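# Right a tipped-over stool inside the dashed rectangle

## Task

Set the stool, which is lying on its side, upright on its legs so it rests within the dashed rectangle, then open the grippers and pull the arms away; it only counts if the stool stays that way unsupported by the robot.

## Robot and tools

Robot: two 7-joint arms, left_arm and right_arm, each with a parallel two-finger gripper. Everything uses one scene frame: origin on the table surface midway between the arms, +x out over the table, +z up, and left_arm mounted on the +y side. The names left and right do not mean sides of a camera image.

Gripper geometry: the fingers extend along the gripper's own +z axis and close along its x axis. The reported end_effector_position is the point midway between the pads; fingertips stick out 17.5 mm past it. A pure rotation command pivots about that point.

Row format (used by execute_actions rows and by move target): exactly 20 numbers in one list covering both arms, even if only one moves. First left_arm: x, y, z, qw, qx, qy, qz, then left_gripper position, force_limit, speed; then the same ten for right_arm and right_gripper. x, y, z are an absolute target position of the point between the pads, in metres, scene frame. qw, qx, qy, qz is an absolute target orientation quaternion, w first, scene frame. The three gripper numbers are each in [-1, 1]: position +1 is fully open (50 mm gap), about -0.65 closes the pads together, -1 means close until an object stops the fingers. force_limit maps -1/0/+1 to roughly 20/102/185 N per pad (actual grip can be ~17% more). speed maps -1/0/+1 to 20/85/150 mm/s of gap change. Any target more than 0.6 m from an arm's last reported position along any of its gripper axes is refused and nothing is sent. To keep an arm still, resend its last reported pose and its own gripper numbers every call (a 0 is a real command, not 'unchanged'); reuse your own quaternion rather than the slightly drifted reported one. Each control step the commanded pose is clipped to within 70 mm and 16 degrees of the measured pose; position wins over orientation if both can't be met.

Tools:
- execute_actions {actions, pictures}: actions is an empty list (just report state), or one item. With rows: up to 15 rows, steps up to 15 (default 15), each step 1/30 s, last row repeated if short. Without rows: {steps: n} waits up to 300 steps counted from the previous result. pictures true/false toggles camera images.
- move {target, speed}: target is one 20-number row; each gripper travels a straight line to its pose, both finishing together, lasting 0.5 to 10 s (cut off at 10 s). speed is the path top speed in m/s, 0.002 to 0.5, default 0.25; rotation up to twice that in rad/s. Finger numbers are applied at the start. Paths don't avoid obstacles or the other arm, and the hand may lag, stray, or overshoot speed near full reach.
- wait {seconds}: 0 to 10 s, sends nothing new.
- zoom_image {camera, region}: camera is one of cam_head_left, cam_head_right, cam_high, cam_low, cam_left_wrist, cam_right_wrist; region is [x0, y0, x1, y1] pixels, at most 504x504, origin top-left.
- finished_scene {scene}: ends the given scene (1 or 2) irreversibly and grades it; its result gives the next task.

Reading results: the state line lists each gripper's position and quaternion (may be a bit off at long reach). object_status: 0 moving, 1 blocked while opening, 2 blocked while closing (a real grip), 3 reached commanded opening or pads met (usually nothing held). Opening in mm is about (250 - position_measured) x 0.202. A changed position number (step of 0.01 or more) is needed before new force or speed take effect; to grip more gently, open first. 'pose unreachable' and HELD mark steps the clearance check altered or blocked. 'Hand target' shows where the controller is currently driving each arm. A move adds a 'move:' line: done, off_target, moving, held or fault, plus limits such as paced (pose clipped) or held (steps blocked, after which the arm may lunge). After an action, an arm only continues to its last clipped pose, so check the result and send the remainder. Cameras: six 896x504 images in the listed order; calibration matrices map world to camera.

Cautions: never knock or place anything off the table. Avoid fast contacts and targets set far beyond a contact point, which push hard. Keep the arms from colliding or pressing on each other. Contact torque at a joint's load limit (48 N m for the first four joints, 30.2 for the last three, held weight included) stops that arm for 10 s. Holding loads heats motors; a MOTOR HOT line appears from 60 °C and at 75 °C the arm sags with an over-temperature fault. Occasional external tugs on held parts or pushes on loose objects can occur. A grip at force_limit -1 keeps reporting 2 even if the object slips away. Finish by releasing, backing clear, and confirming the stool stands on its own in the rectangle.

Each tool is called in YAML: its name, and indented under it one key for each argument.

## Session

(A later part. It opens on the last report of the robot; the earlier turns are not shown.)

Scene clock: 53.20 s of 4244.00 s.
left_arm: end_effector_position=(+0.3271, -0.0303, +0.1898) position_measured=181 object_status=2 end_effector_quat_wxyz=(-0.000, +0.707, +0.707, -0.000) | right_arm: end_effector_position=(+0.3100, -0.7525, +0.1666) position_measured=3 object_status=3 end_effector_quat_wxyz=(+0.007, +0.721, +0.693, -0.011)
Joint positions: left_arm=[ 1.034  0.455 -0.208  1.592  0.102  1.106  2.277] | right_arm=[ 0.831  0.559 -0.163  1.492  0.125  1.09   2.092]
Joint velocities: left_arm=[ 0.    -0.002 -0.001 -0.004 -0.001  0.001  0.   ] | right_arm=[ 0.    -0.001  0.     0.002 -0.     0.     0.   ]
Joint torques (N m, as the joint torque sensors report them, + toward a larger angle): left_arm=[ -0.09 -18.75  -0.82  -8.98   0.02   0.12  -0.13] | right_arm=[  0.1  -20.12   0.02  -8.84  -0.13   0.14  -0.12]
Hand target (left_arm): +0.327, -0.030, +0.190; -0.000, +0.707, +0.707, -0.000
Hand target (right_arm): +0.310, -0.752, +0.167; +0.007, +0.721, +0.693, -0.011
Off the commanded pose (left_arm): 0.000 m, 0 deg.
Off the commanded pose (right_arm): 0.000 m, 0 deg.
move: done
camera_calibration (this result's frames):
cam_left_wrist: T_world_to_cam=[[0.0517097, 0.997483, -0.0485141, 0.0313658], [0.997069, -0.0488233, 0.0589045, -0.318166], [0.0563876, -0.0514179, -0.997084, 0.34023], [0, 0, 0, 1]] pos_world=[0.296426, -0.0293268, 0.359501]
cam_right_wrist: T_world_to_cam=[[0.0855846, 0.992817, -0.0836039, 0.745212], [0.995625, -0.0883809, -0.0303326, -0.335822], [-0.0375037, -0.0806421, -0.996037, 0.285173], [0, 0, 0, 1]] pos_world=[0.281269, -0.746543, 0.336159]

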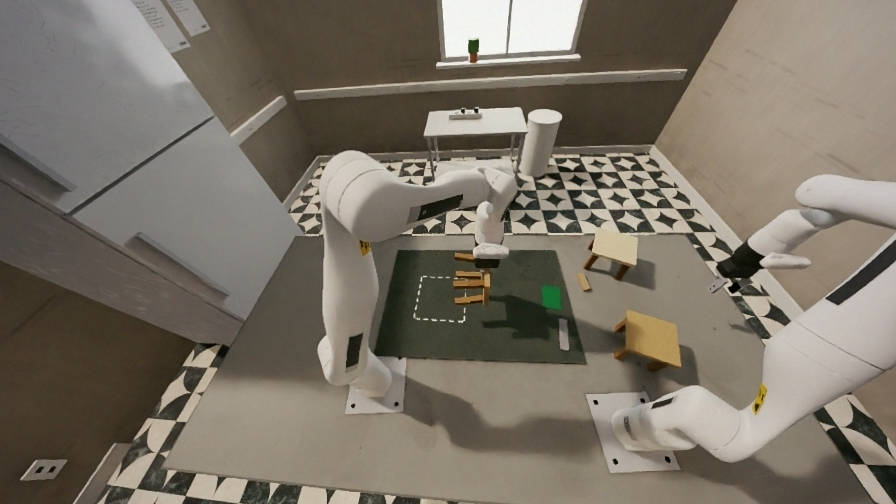

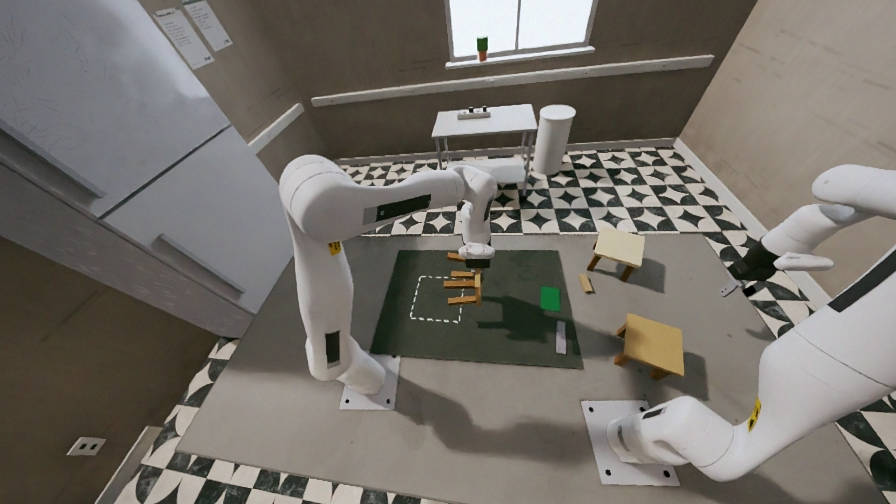

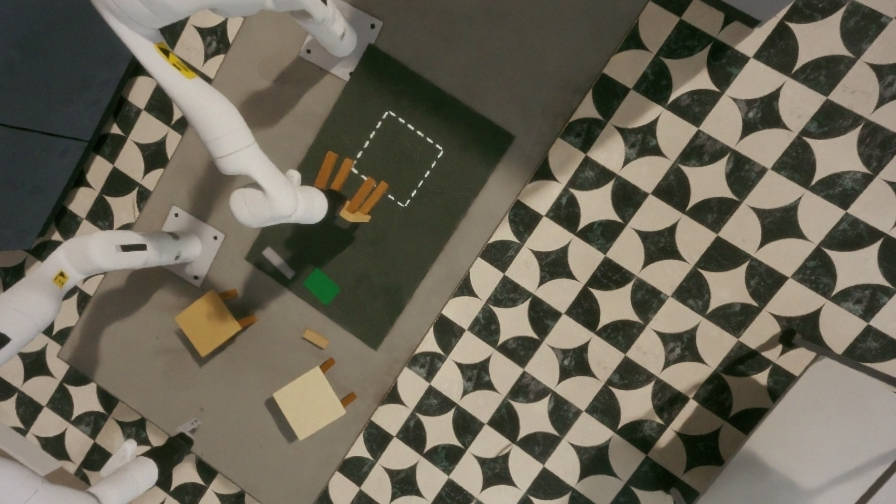

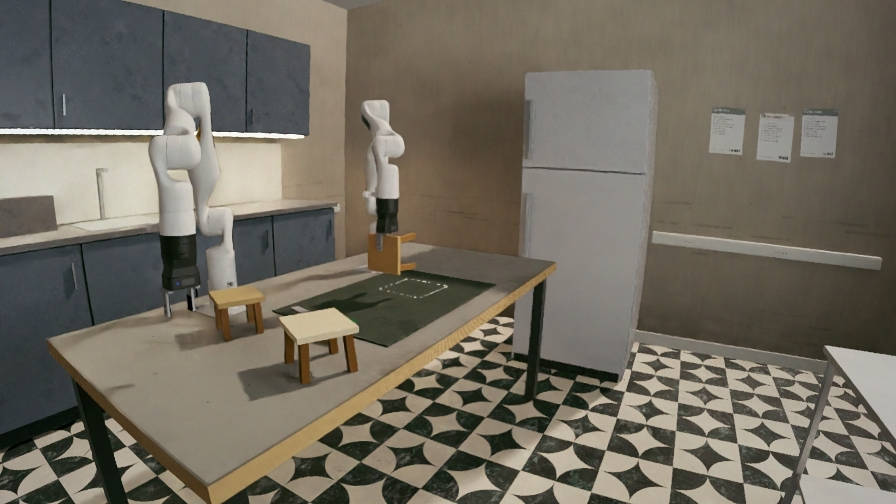

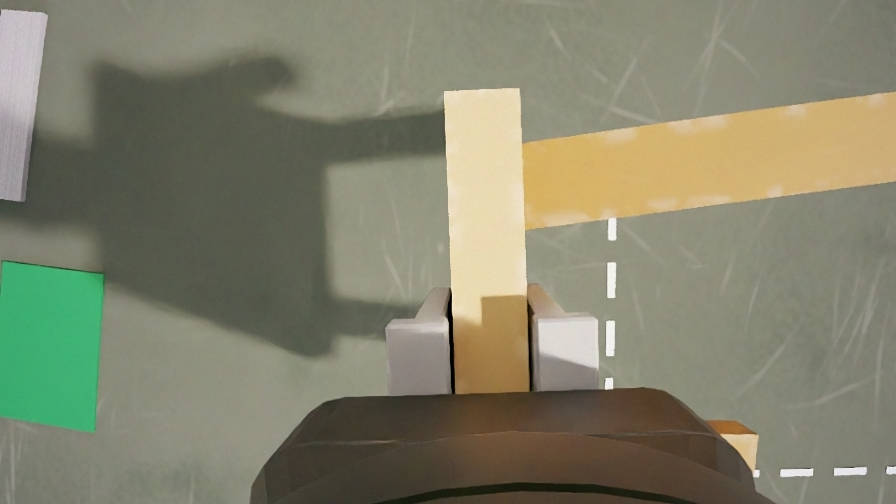

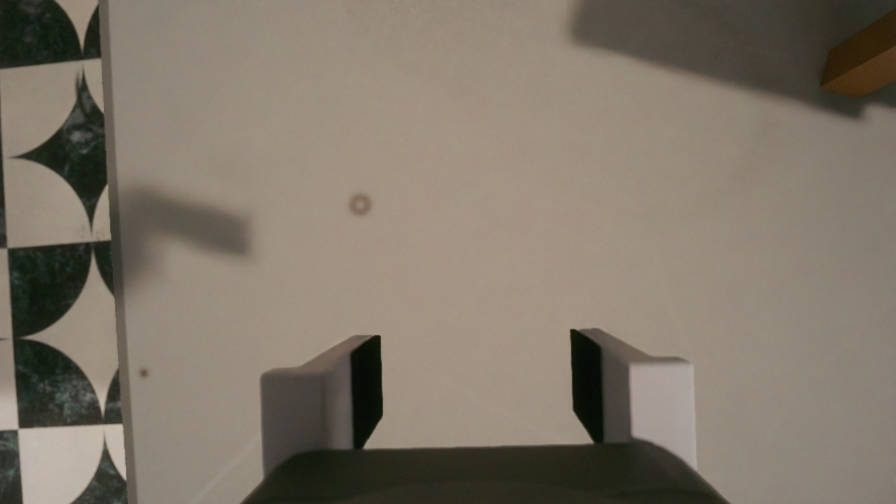

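move:
  target: [0.35,0.165,0.17,0.5,0.5,0.5,-0.5,-1,0.5,-0.5,0.31,-0.7525,0.1666,0.007,0.721,0.693,-0.011,1,0,0]
  speed: 0.2

move:
  target: [0.35,0.165,0.118,0.5,0.5,0.5,-0.5,-1,0.5,-0.5,0.31,-0.7525,0.1666,0.007,0.721,0.693,-0.011,1,0,0]
  speed: 0.07

zoom_image:
  camera: "cam_low"
  region: [340, 210, 500, 320]

zoom_image:
  camera: "cam_high"
  region: [320, 70, 480, 230]

Scene clock: 67.80 s of 4244.00 s.
left_arm: end_effector_position=(+0.3489, +0.1633, +0.1704) position_measured=181 object_status=2 end_effector_quat_wxyz=(+0.499, +0.500, +0.501, -0.500) | right_arm: end_effector_position=(+0.3100, -0.7525, +0.1666) position_measured=3 object_status=3 end_effector_quat_wxyz=(+0.007, +0.721, +0.693, -0.011)
Joint positions: left_arm=[-0.428  1.074 -0.056  2.067  1.023  1.612 -0.023] | right_arm=[ 0.831  0.559 -0.163  1.492  0.125  1.09   2.092]
Joint velocities: left_arm=[-0.004  0.014 -0.001 -0.004  0.001  0.003 -0.001] | right_arm=[-0.001 -0.    -0.001  0.001  0.001  0.     0.   ]
Joint torques (N m, as the joint torque sensors report them, + toward a larger angle): left_arm=[ -0.11 -17.61   3.07   2.32  -0.21   4.51  -0.09] | right_arm=[ -0.26 -20.2   -0.01  -8.77  -0.16   0.32  -0.21]
Hand target (left_arm): +0.349, +0.163, +0.170; +0.500, +0.499, +0.501, -0.501
Hand target (right_arm): +0.310, -0.752, +0.167; +0.007, +0.721, +0.693, -0.011
Off the commanded pose (left_arm): 0.002 m, 0 deg.
Off the commanded pose (right_arm): 0.000 m, 0 deg.
After step 90, 7.27 s passed at rest.
move: done
camera_calibration (this result's frames):
cam_left_wrist: T_world_to_cam=[[0.0504089, -0.0476648, -0.997591, 0.169064], [0.997099, 0.0594449, 0.0475438, -0.345044], [0.0570355, -0.997093, 0.0505231, 0.305341], [0, 0, 0, 1]] pos_world=[0.318105, 0.333022, 0.169635]
cam_right_wrist: T_world_to_cam=[[0.0855845, 0.992817, -0.083604, 0.745212], [0.995625, -0.0883808, -0.0303325, -0.335822], [-0.0375036, -0.0806422, -0.996037, 0.285173], [0, 0, 0, 1]] pos_world=[0.281269, -0.746543, 0.336159]

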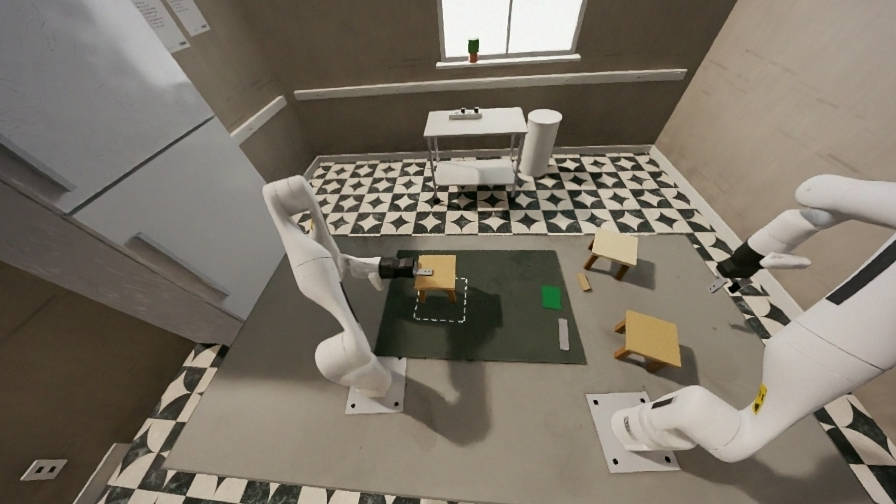

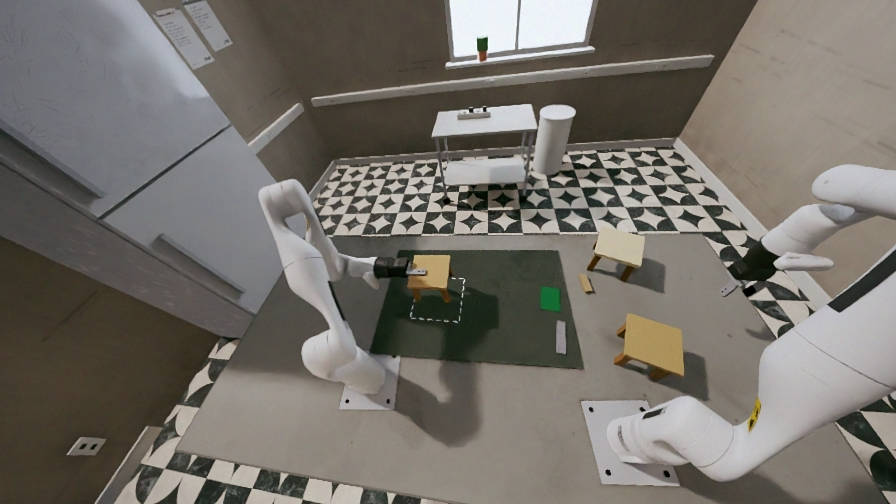

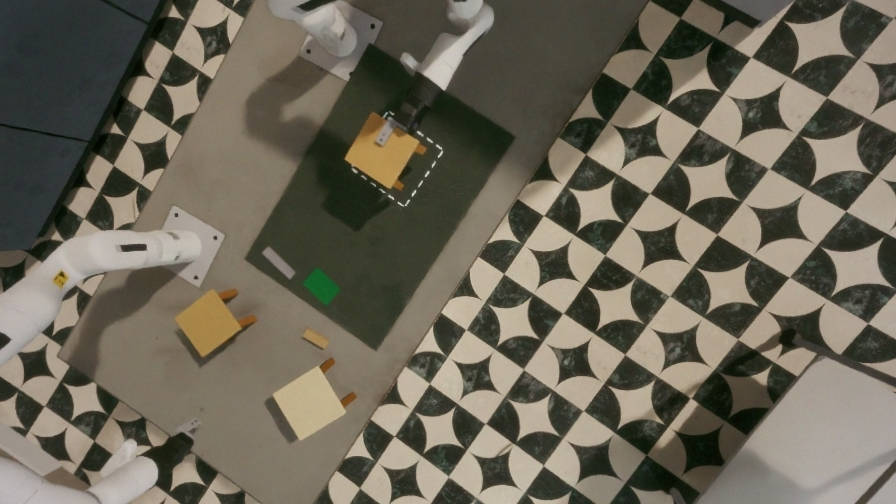

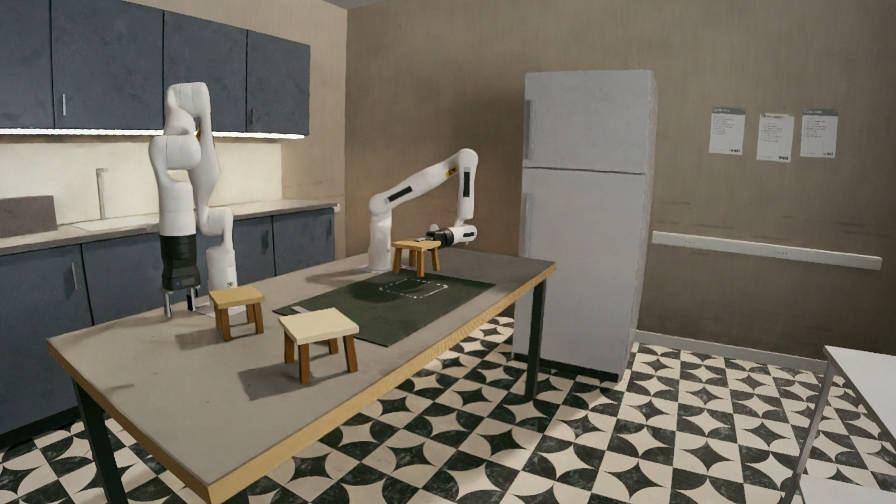

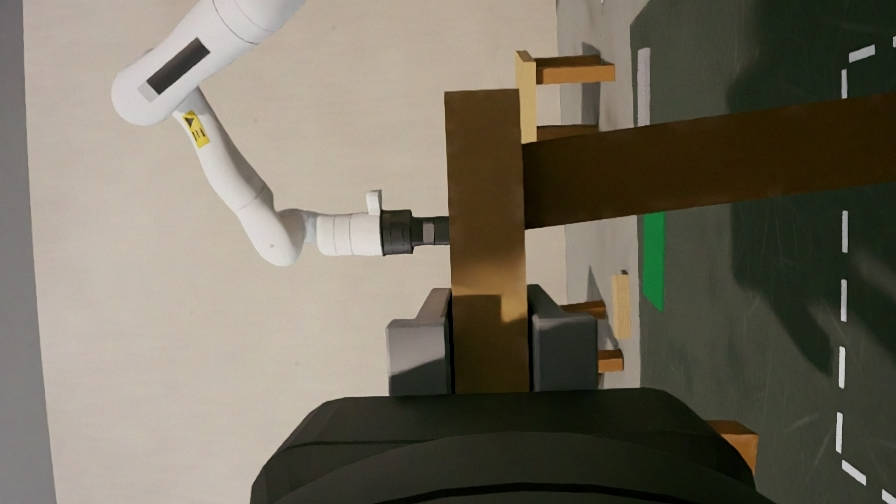

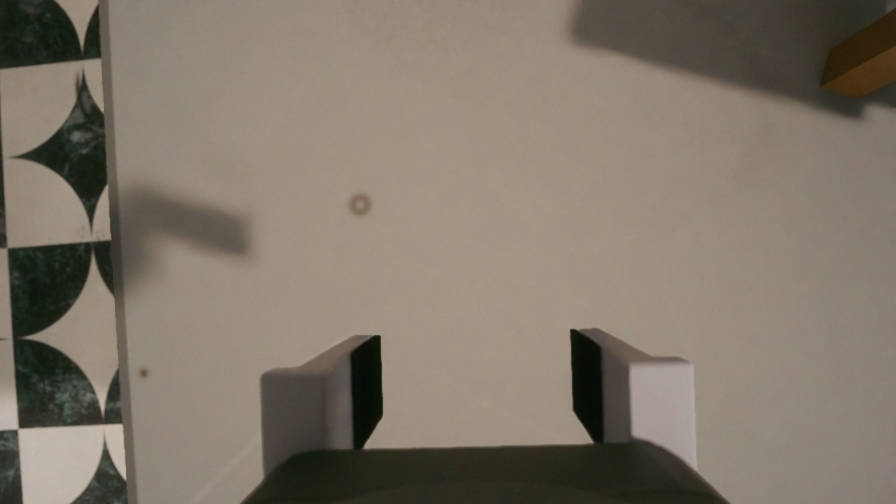

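Scene clock: 68.90 s of 4244.00 s.
left_arm: end_effector_position=(+0.3499, +0.1650, +0.1182) position_measured=181 object_status=2 end_effector_quat_wxyz=(+0.500, +0.500, +0.500, -0.500) | right_arm: end_effector_position=(+0.3100, -0.7525, +0.1666) position_measured=3 object_status=3 end_effector_quat_wxyz=(+0.007, +0.721, +0.693, -0.011)
Joint positions: left_arm=[-0.429  1.213 -0.055  1.999  1.026  1.578 -0.087] | right_arm=[ 0.831  0.559 -0.163  1.492  0.125  1.09   2.092]
Joint velocities: left_arm=[-0.     0.007  0.001 -0.001  0.     0.    -0.001] | right_arm=[-0.     0.001 -0.001  0.    -0.    -0.    -0.   ]
Joint torques (N m, as the joint torque sensors report them, + toward a larger angle): left_arm=[ -0.2  -17.44   3.11   2.95  -0.39   4.48   0.1 ] | right_arm=[ -0.14 -20.4   -0.44  -8.77  -0.33   0.29  -0.12]
Hand target (left_arm): +0.350, +0.165, +0.118; +0.500, +0.500, +0.500, -0.500
Hand target (right_arm): +0.310, -0.752, +0.167; +0.007, +0.721, +0.693, -0.011
Off the commanded pose (left_arm): 0.000 m, 0 deg.
Off the commanded pose (right_arm): 0.000 m, 0 deg.
move: done
camera_calibration (this result's frames):
cam_left_wrist: T_world_to_cam=[[0.0524321, -0.0480316, -0.997469, 0.116349], [0.997037, 0.0588096, 0.0495776, -0.343757], [0.0562795, -0.997113, 0.0509728, 0.309879], [0, 0, 0, 1]] pos_world=[0.319198, 0.334789, 0.117301]
cam_right_wrist: T_world_to_cam=[[0.0855843, 0.992817, -0.0836039, 0.745212], [0.995625, -0.0883806, -0.0303326, -0.335822], [-0.0375037, -0.0806421, -0.996037, 0.285173], [0, 0, 0, 1]] pos_world=[0.281269, -0.746543, 0.336159]

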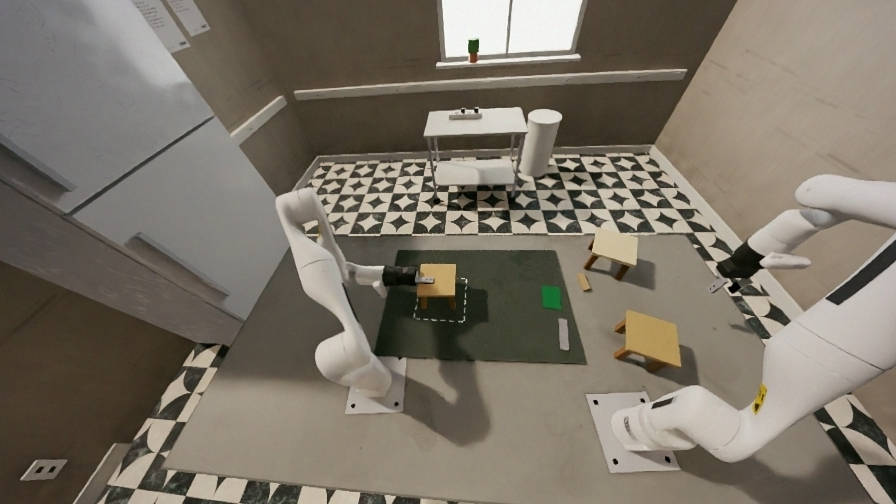

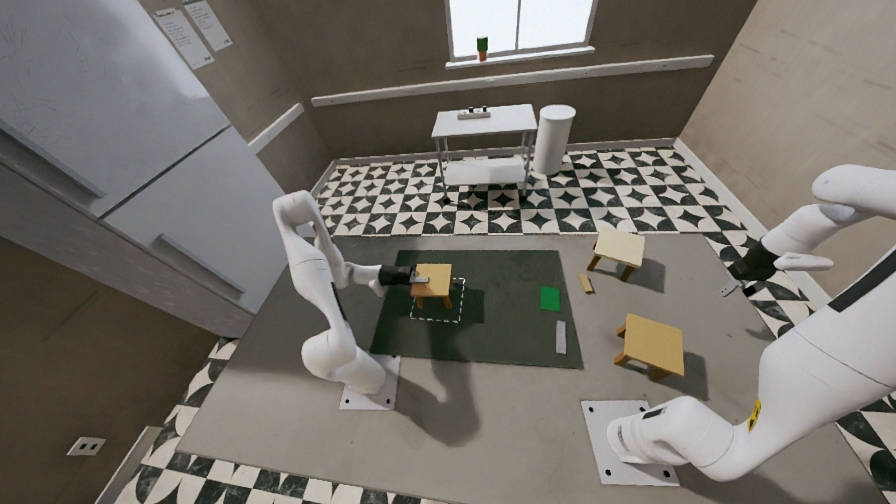

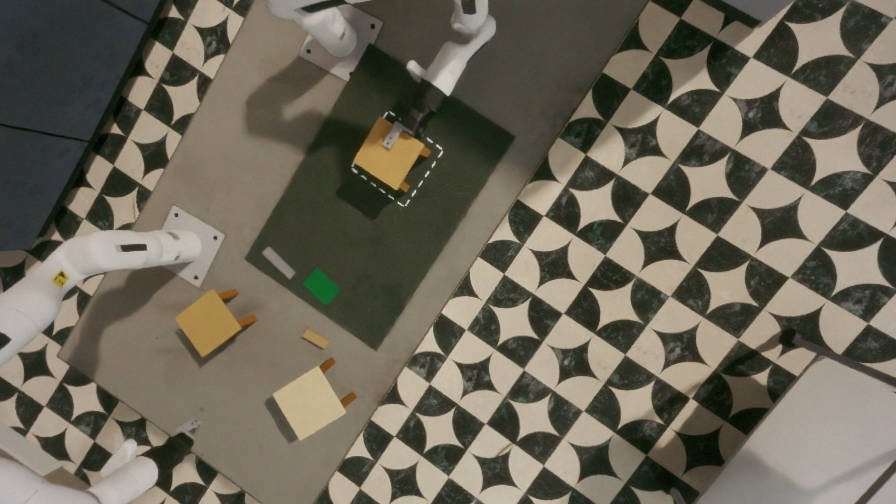

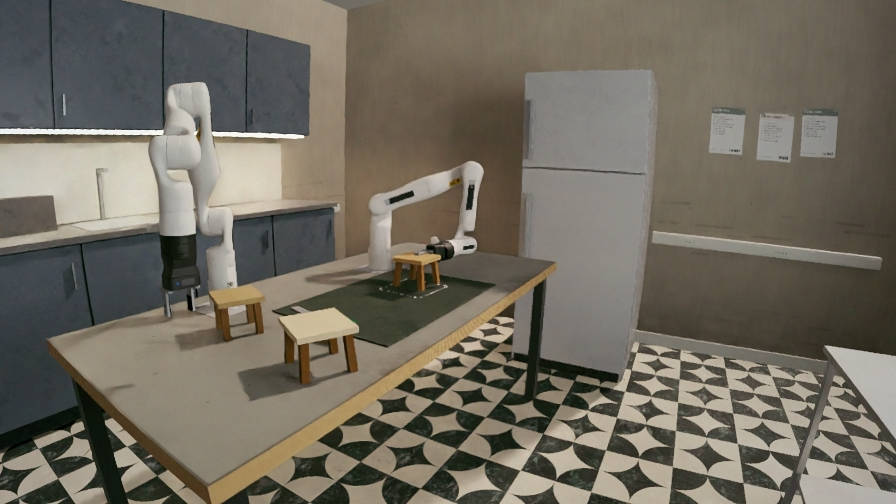

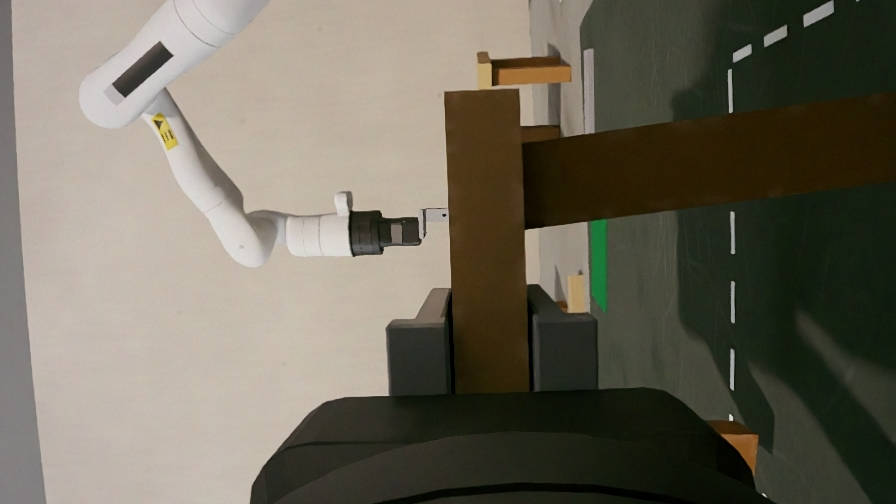

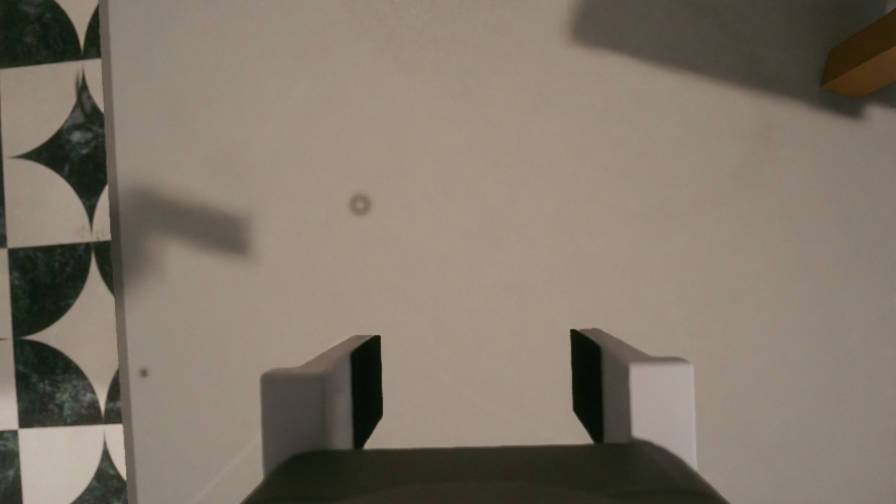

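Region (340, 210, 500, 320) of cam_low's 896x504 image, scaled by 3.150, with more detail than that image has; it fills the top 346 rows of this view, and the rest is white.

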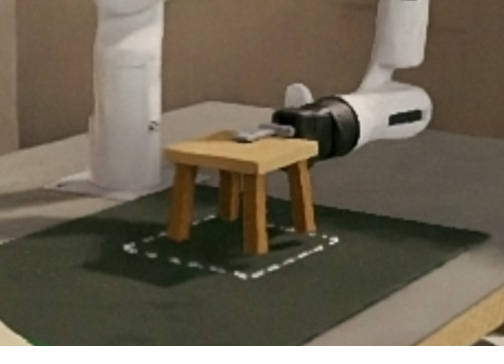

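Region (320, 70, 480, 230) of cam_high's 896x504 image, scaled by 3.150, with more detail than that image has.

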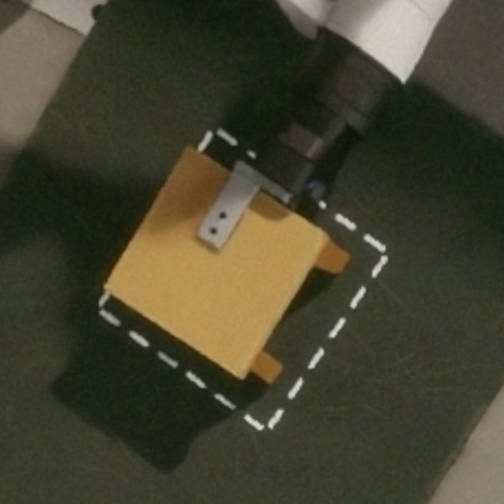

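move:
  target: [0.342,0.159,0.106,0.5,0.5,0.5,-0.5,-1,0.5,-0.5,0.31,-0.7525,0.1666,0.007,0.721,0.693,-0.011,1,0,0]
  speed: 0.02

zoom_image:
  camera: "cam_low"
  region: [340, 210, 500, 320]

Scene clock: 78.73 s of 4244.00 s.
left_arm: end_effector_position=(+0.3423, +0.1593, +0.1064) position_measured=181 object_status=2 end_effector_quat_wxyz=(+0.500, +0.500, +0.500, -0.500) | right_arm: end_effector_position=(+0.3100, -0.7525, +0.1666) position_measured=3 object_status=3 end_effector_quat_wxyz=(+0.007, +0.721, +0.693, -0.011)
Joint positions: left_arm=[-0.427  1.246 -0.055  2.012  1.031  1.556 -0.127] | right_arm=[ 0.831  0.559 -0.163  1.492  0.125  1.09   2.092]
Joint velocities: left_arm=[-0.001  0.003 -0.002  0.     0.001  0.001 -0.001] | right_arm=[ 0.    -0.001 -0.001 -0.002 -0.    -0.    -0.   ]
Joint torques (N m, as the joint torque sensors report them, + toward a larger angle): left_arm=[  0.27 -16.36   2.97   2.87  -0.64   2.99  -0.04] | right_arm=[ -0.19 -20.37  -0.37  -8.56  -0.42   0.13  -0.13]
Hand target (left_arm): +0.342, +0.159, +0.106; +0.500, +0.500, +0.500, -0.500
Hand target (right_arm): +0.310, -0.752, +0.167; +0.007, +0.721, +0.693, -0.011
Off the commanded pose (left_arm): 0.001 m, 0 deg.
Off the commanded pose (right_arm): 0.000 m, 0 deg.
After step 90, 5.83 s passed at rest.
move: done
camera_calibration (this result's frames):
cam_left_wrist: T_world_to_cam=[[0.0525954, -0.0485199, -0.997436, 0.104765], [0.996968, 0.0599064, 0.0496566, -0.335422], [0.0573435, -0.997024, 0.0515236, 0.304746], [0, 0, 0, 1]] pos_world=[0.31142, 0.329016, 0.10545]
cam_right_wrist: T_world_to_cam=[[0.0855847, 0.992817, -0.0836039, 0.745212], [0.995625, -0.088381, -0.0303327, -0.335822], [-0.0375038, -0.0806421, -0.996037, 0.285173], [0, 0, 0, 1]] pos_world=[0.281269, -0.746543, 0.336159]

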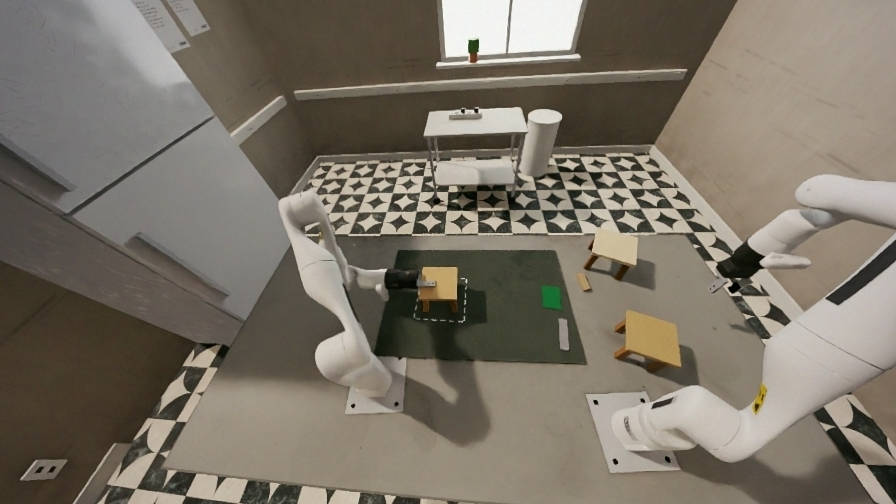

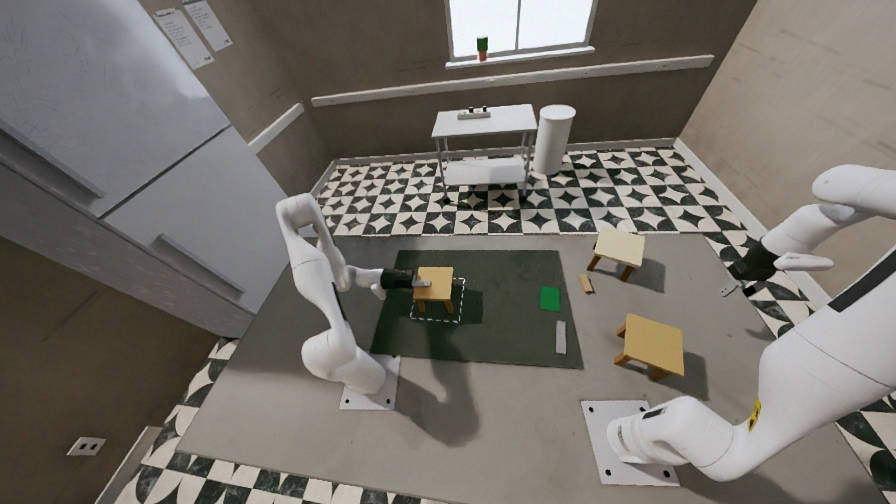

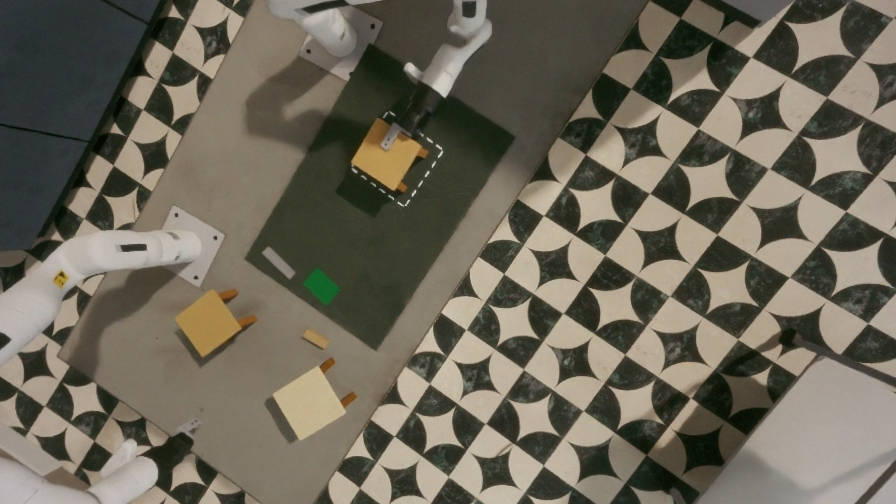

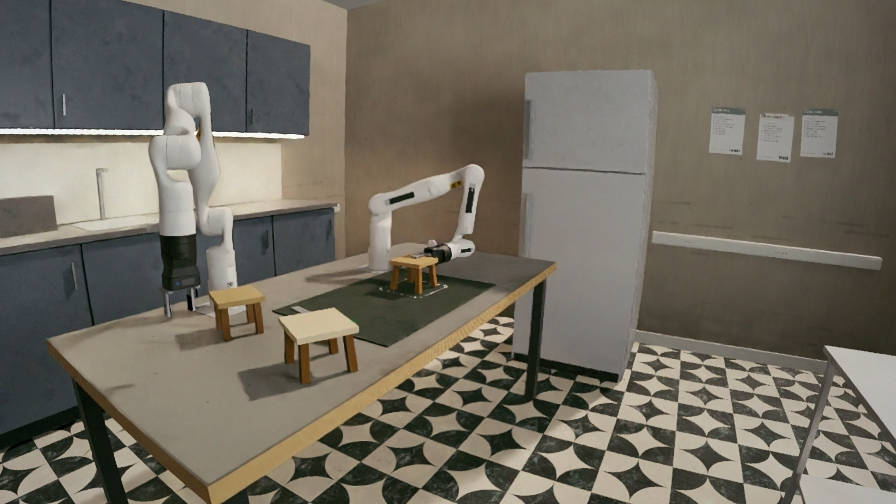

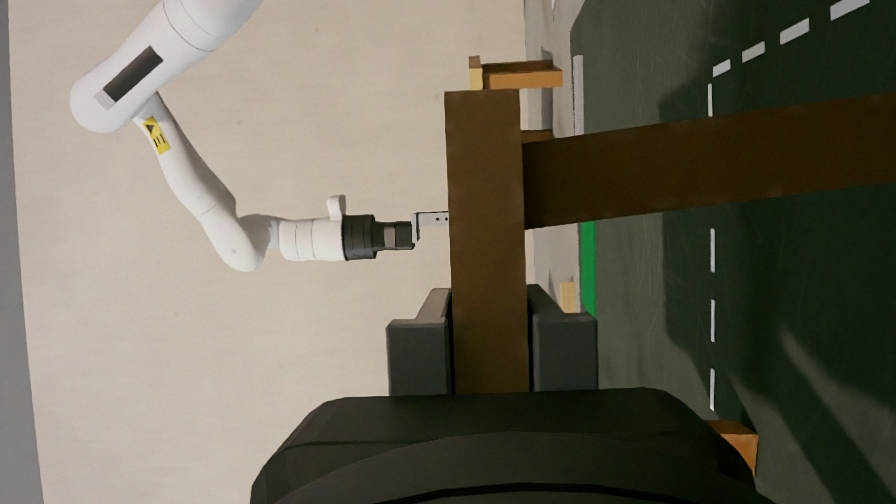

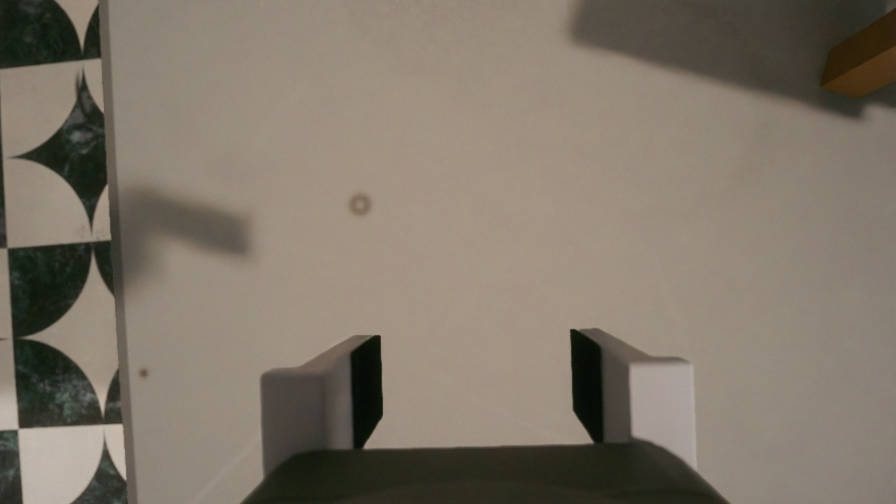

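Region (340, 210, 500, 320) of cam_low's 896x504 image, scaled by 3.150, with more detail than that image has; it fills the top 346 rows of this view, and the rest is white.

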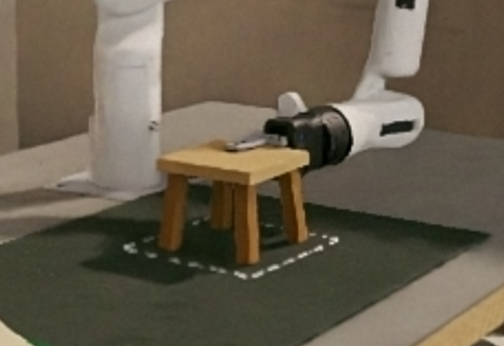

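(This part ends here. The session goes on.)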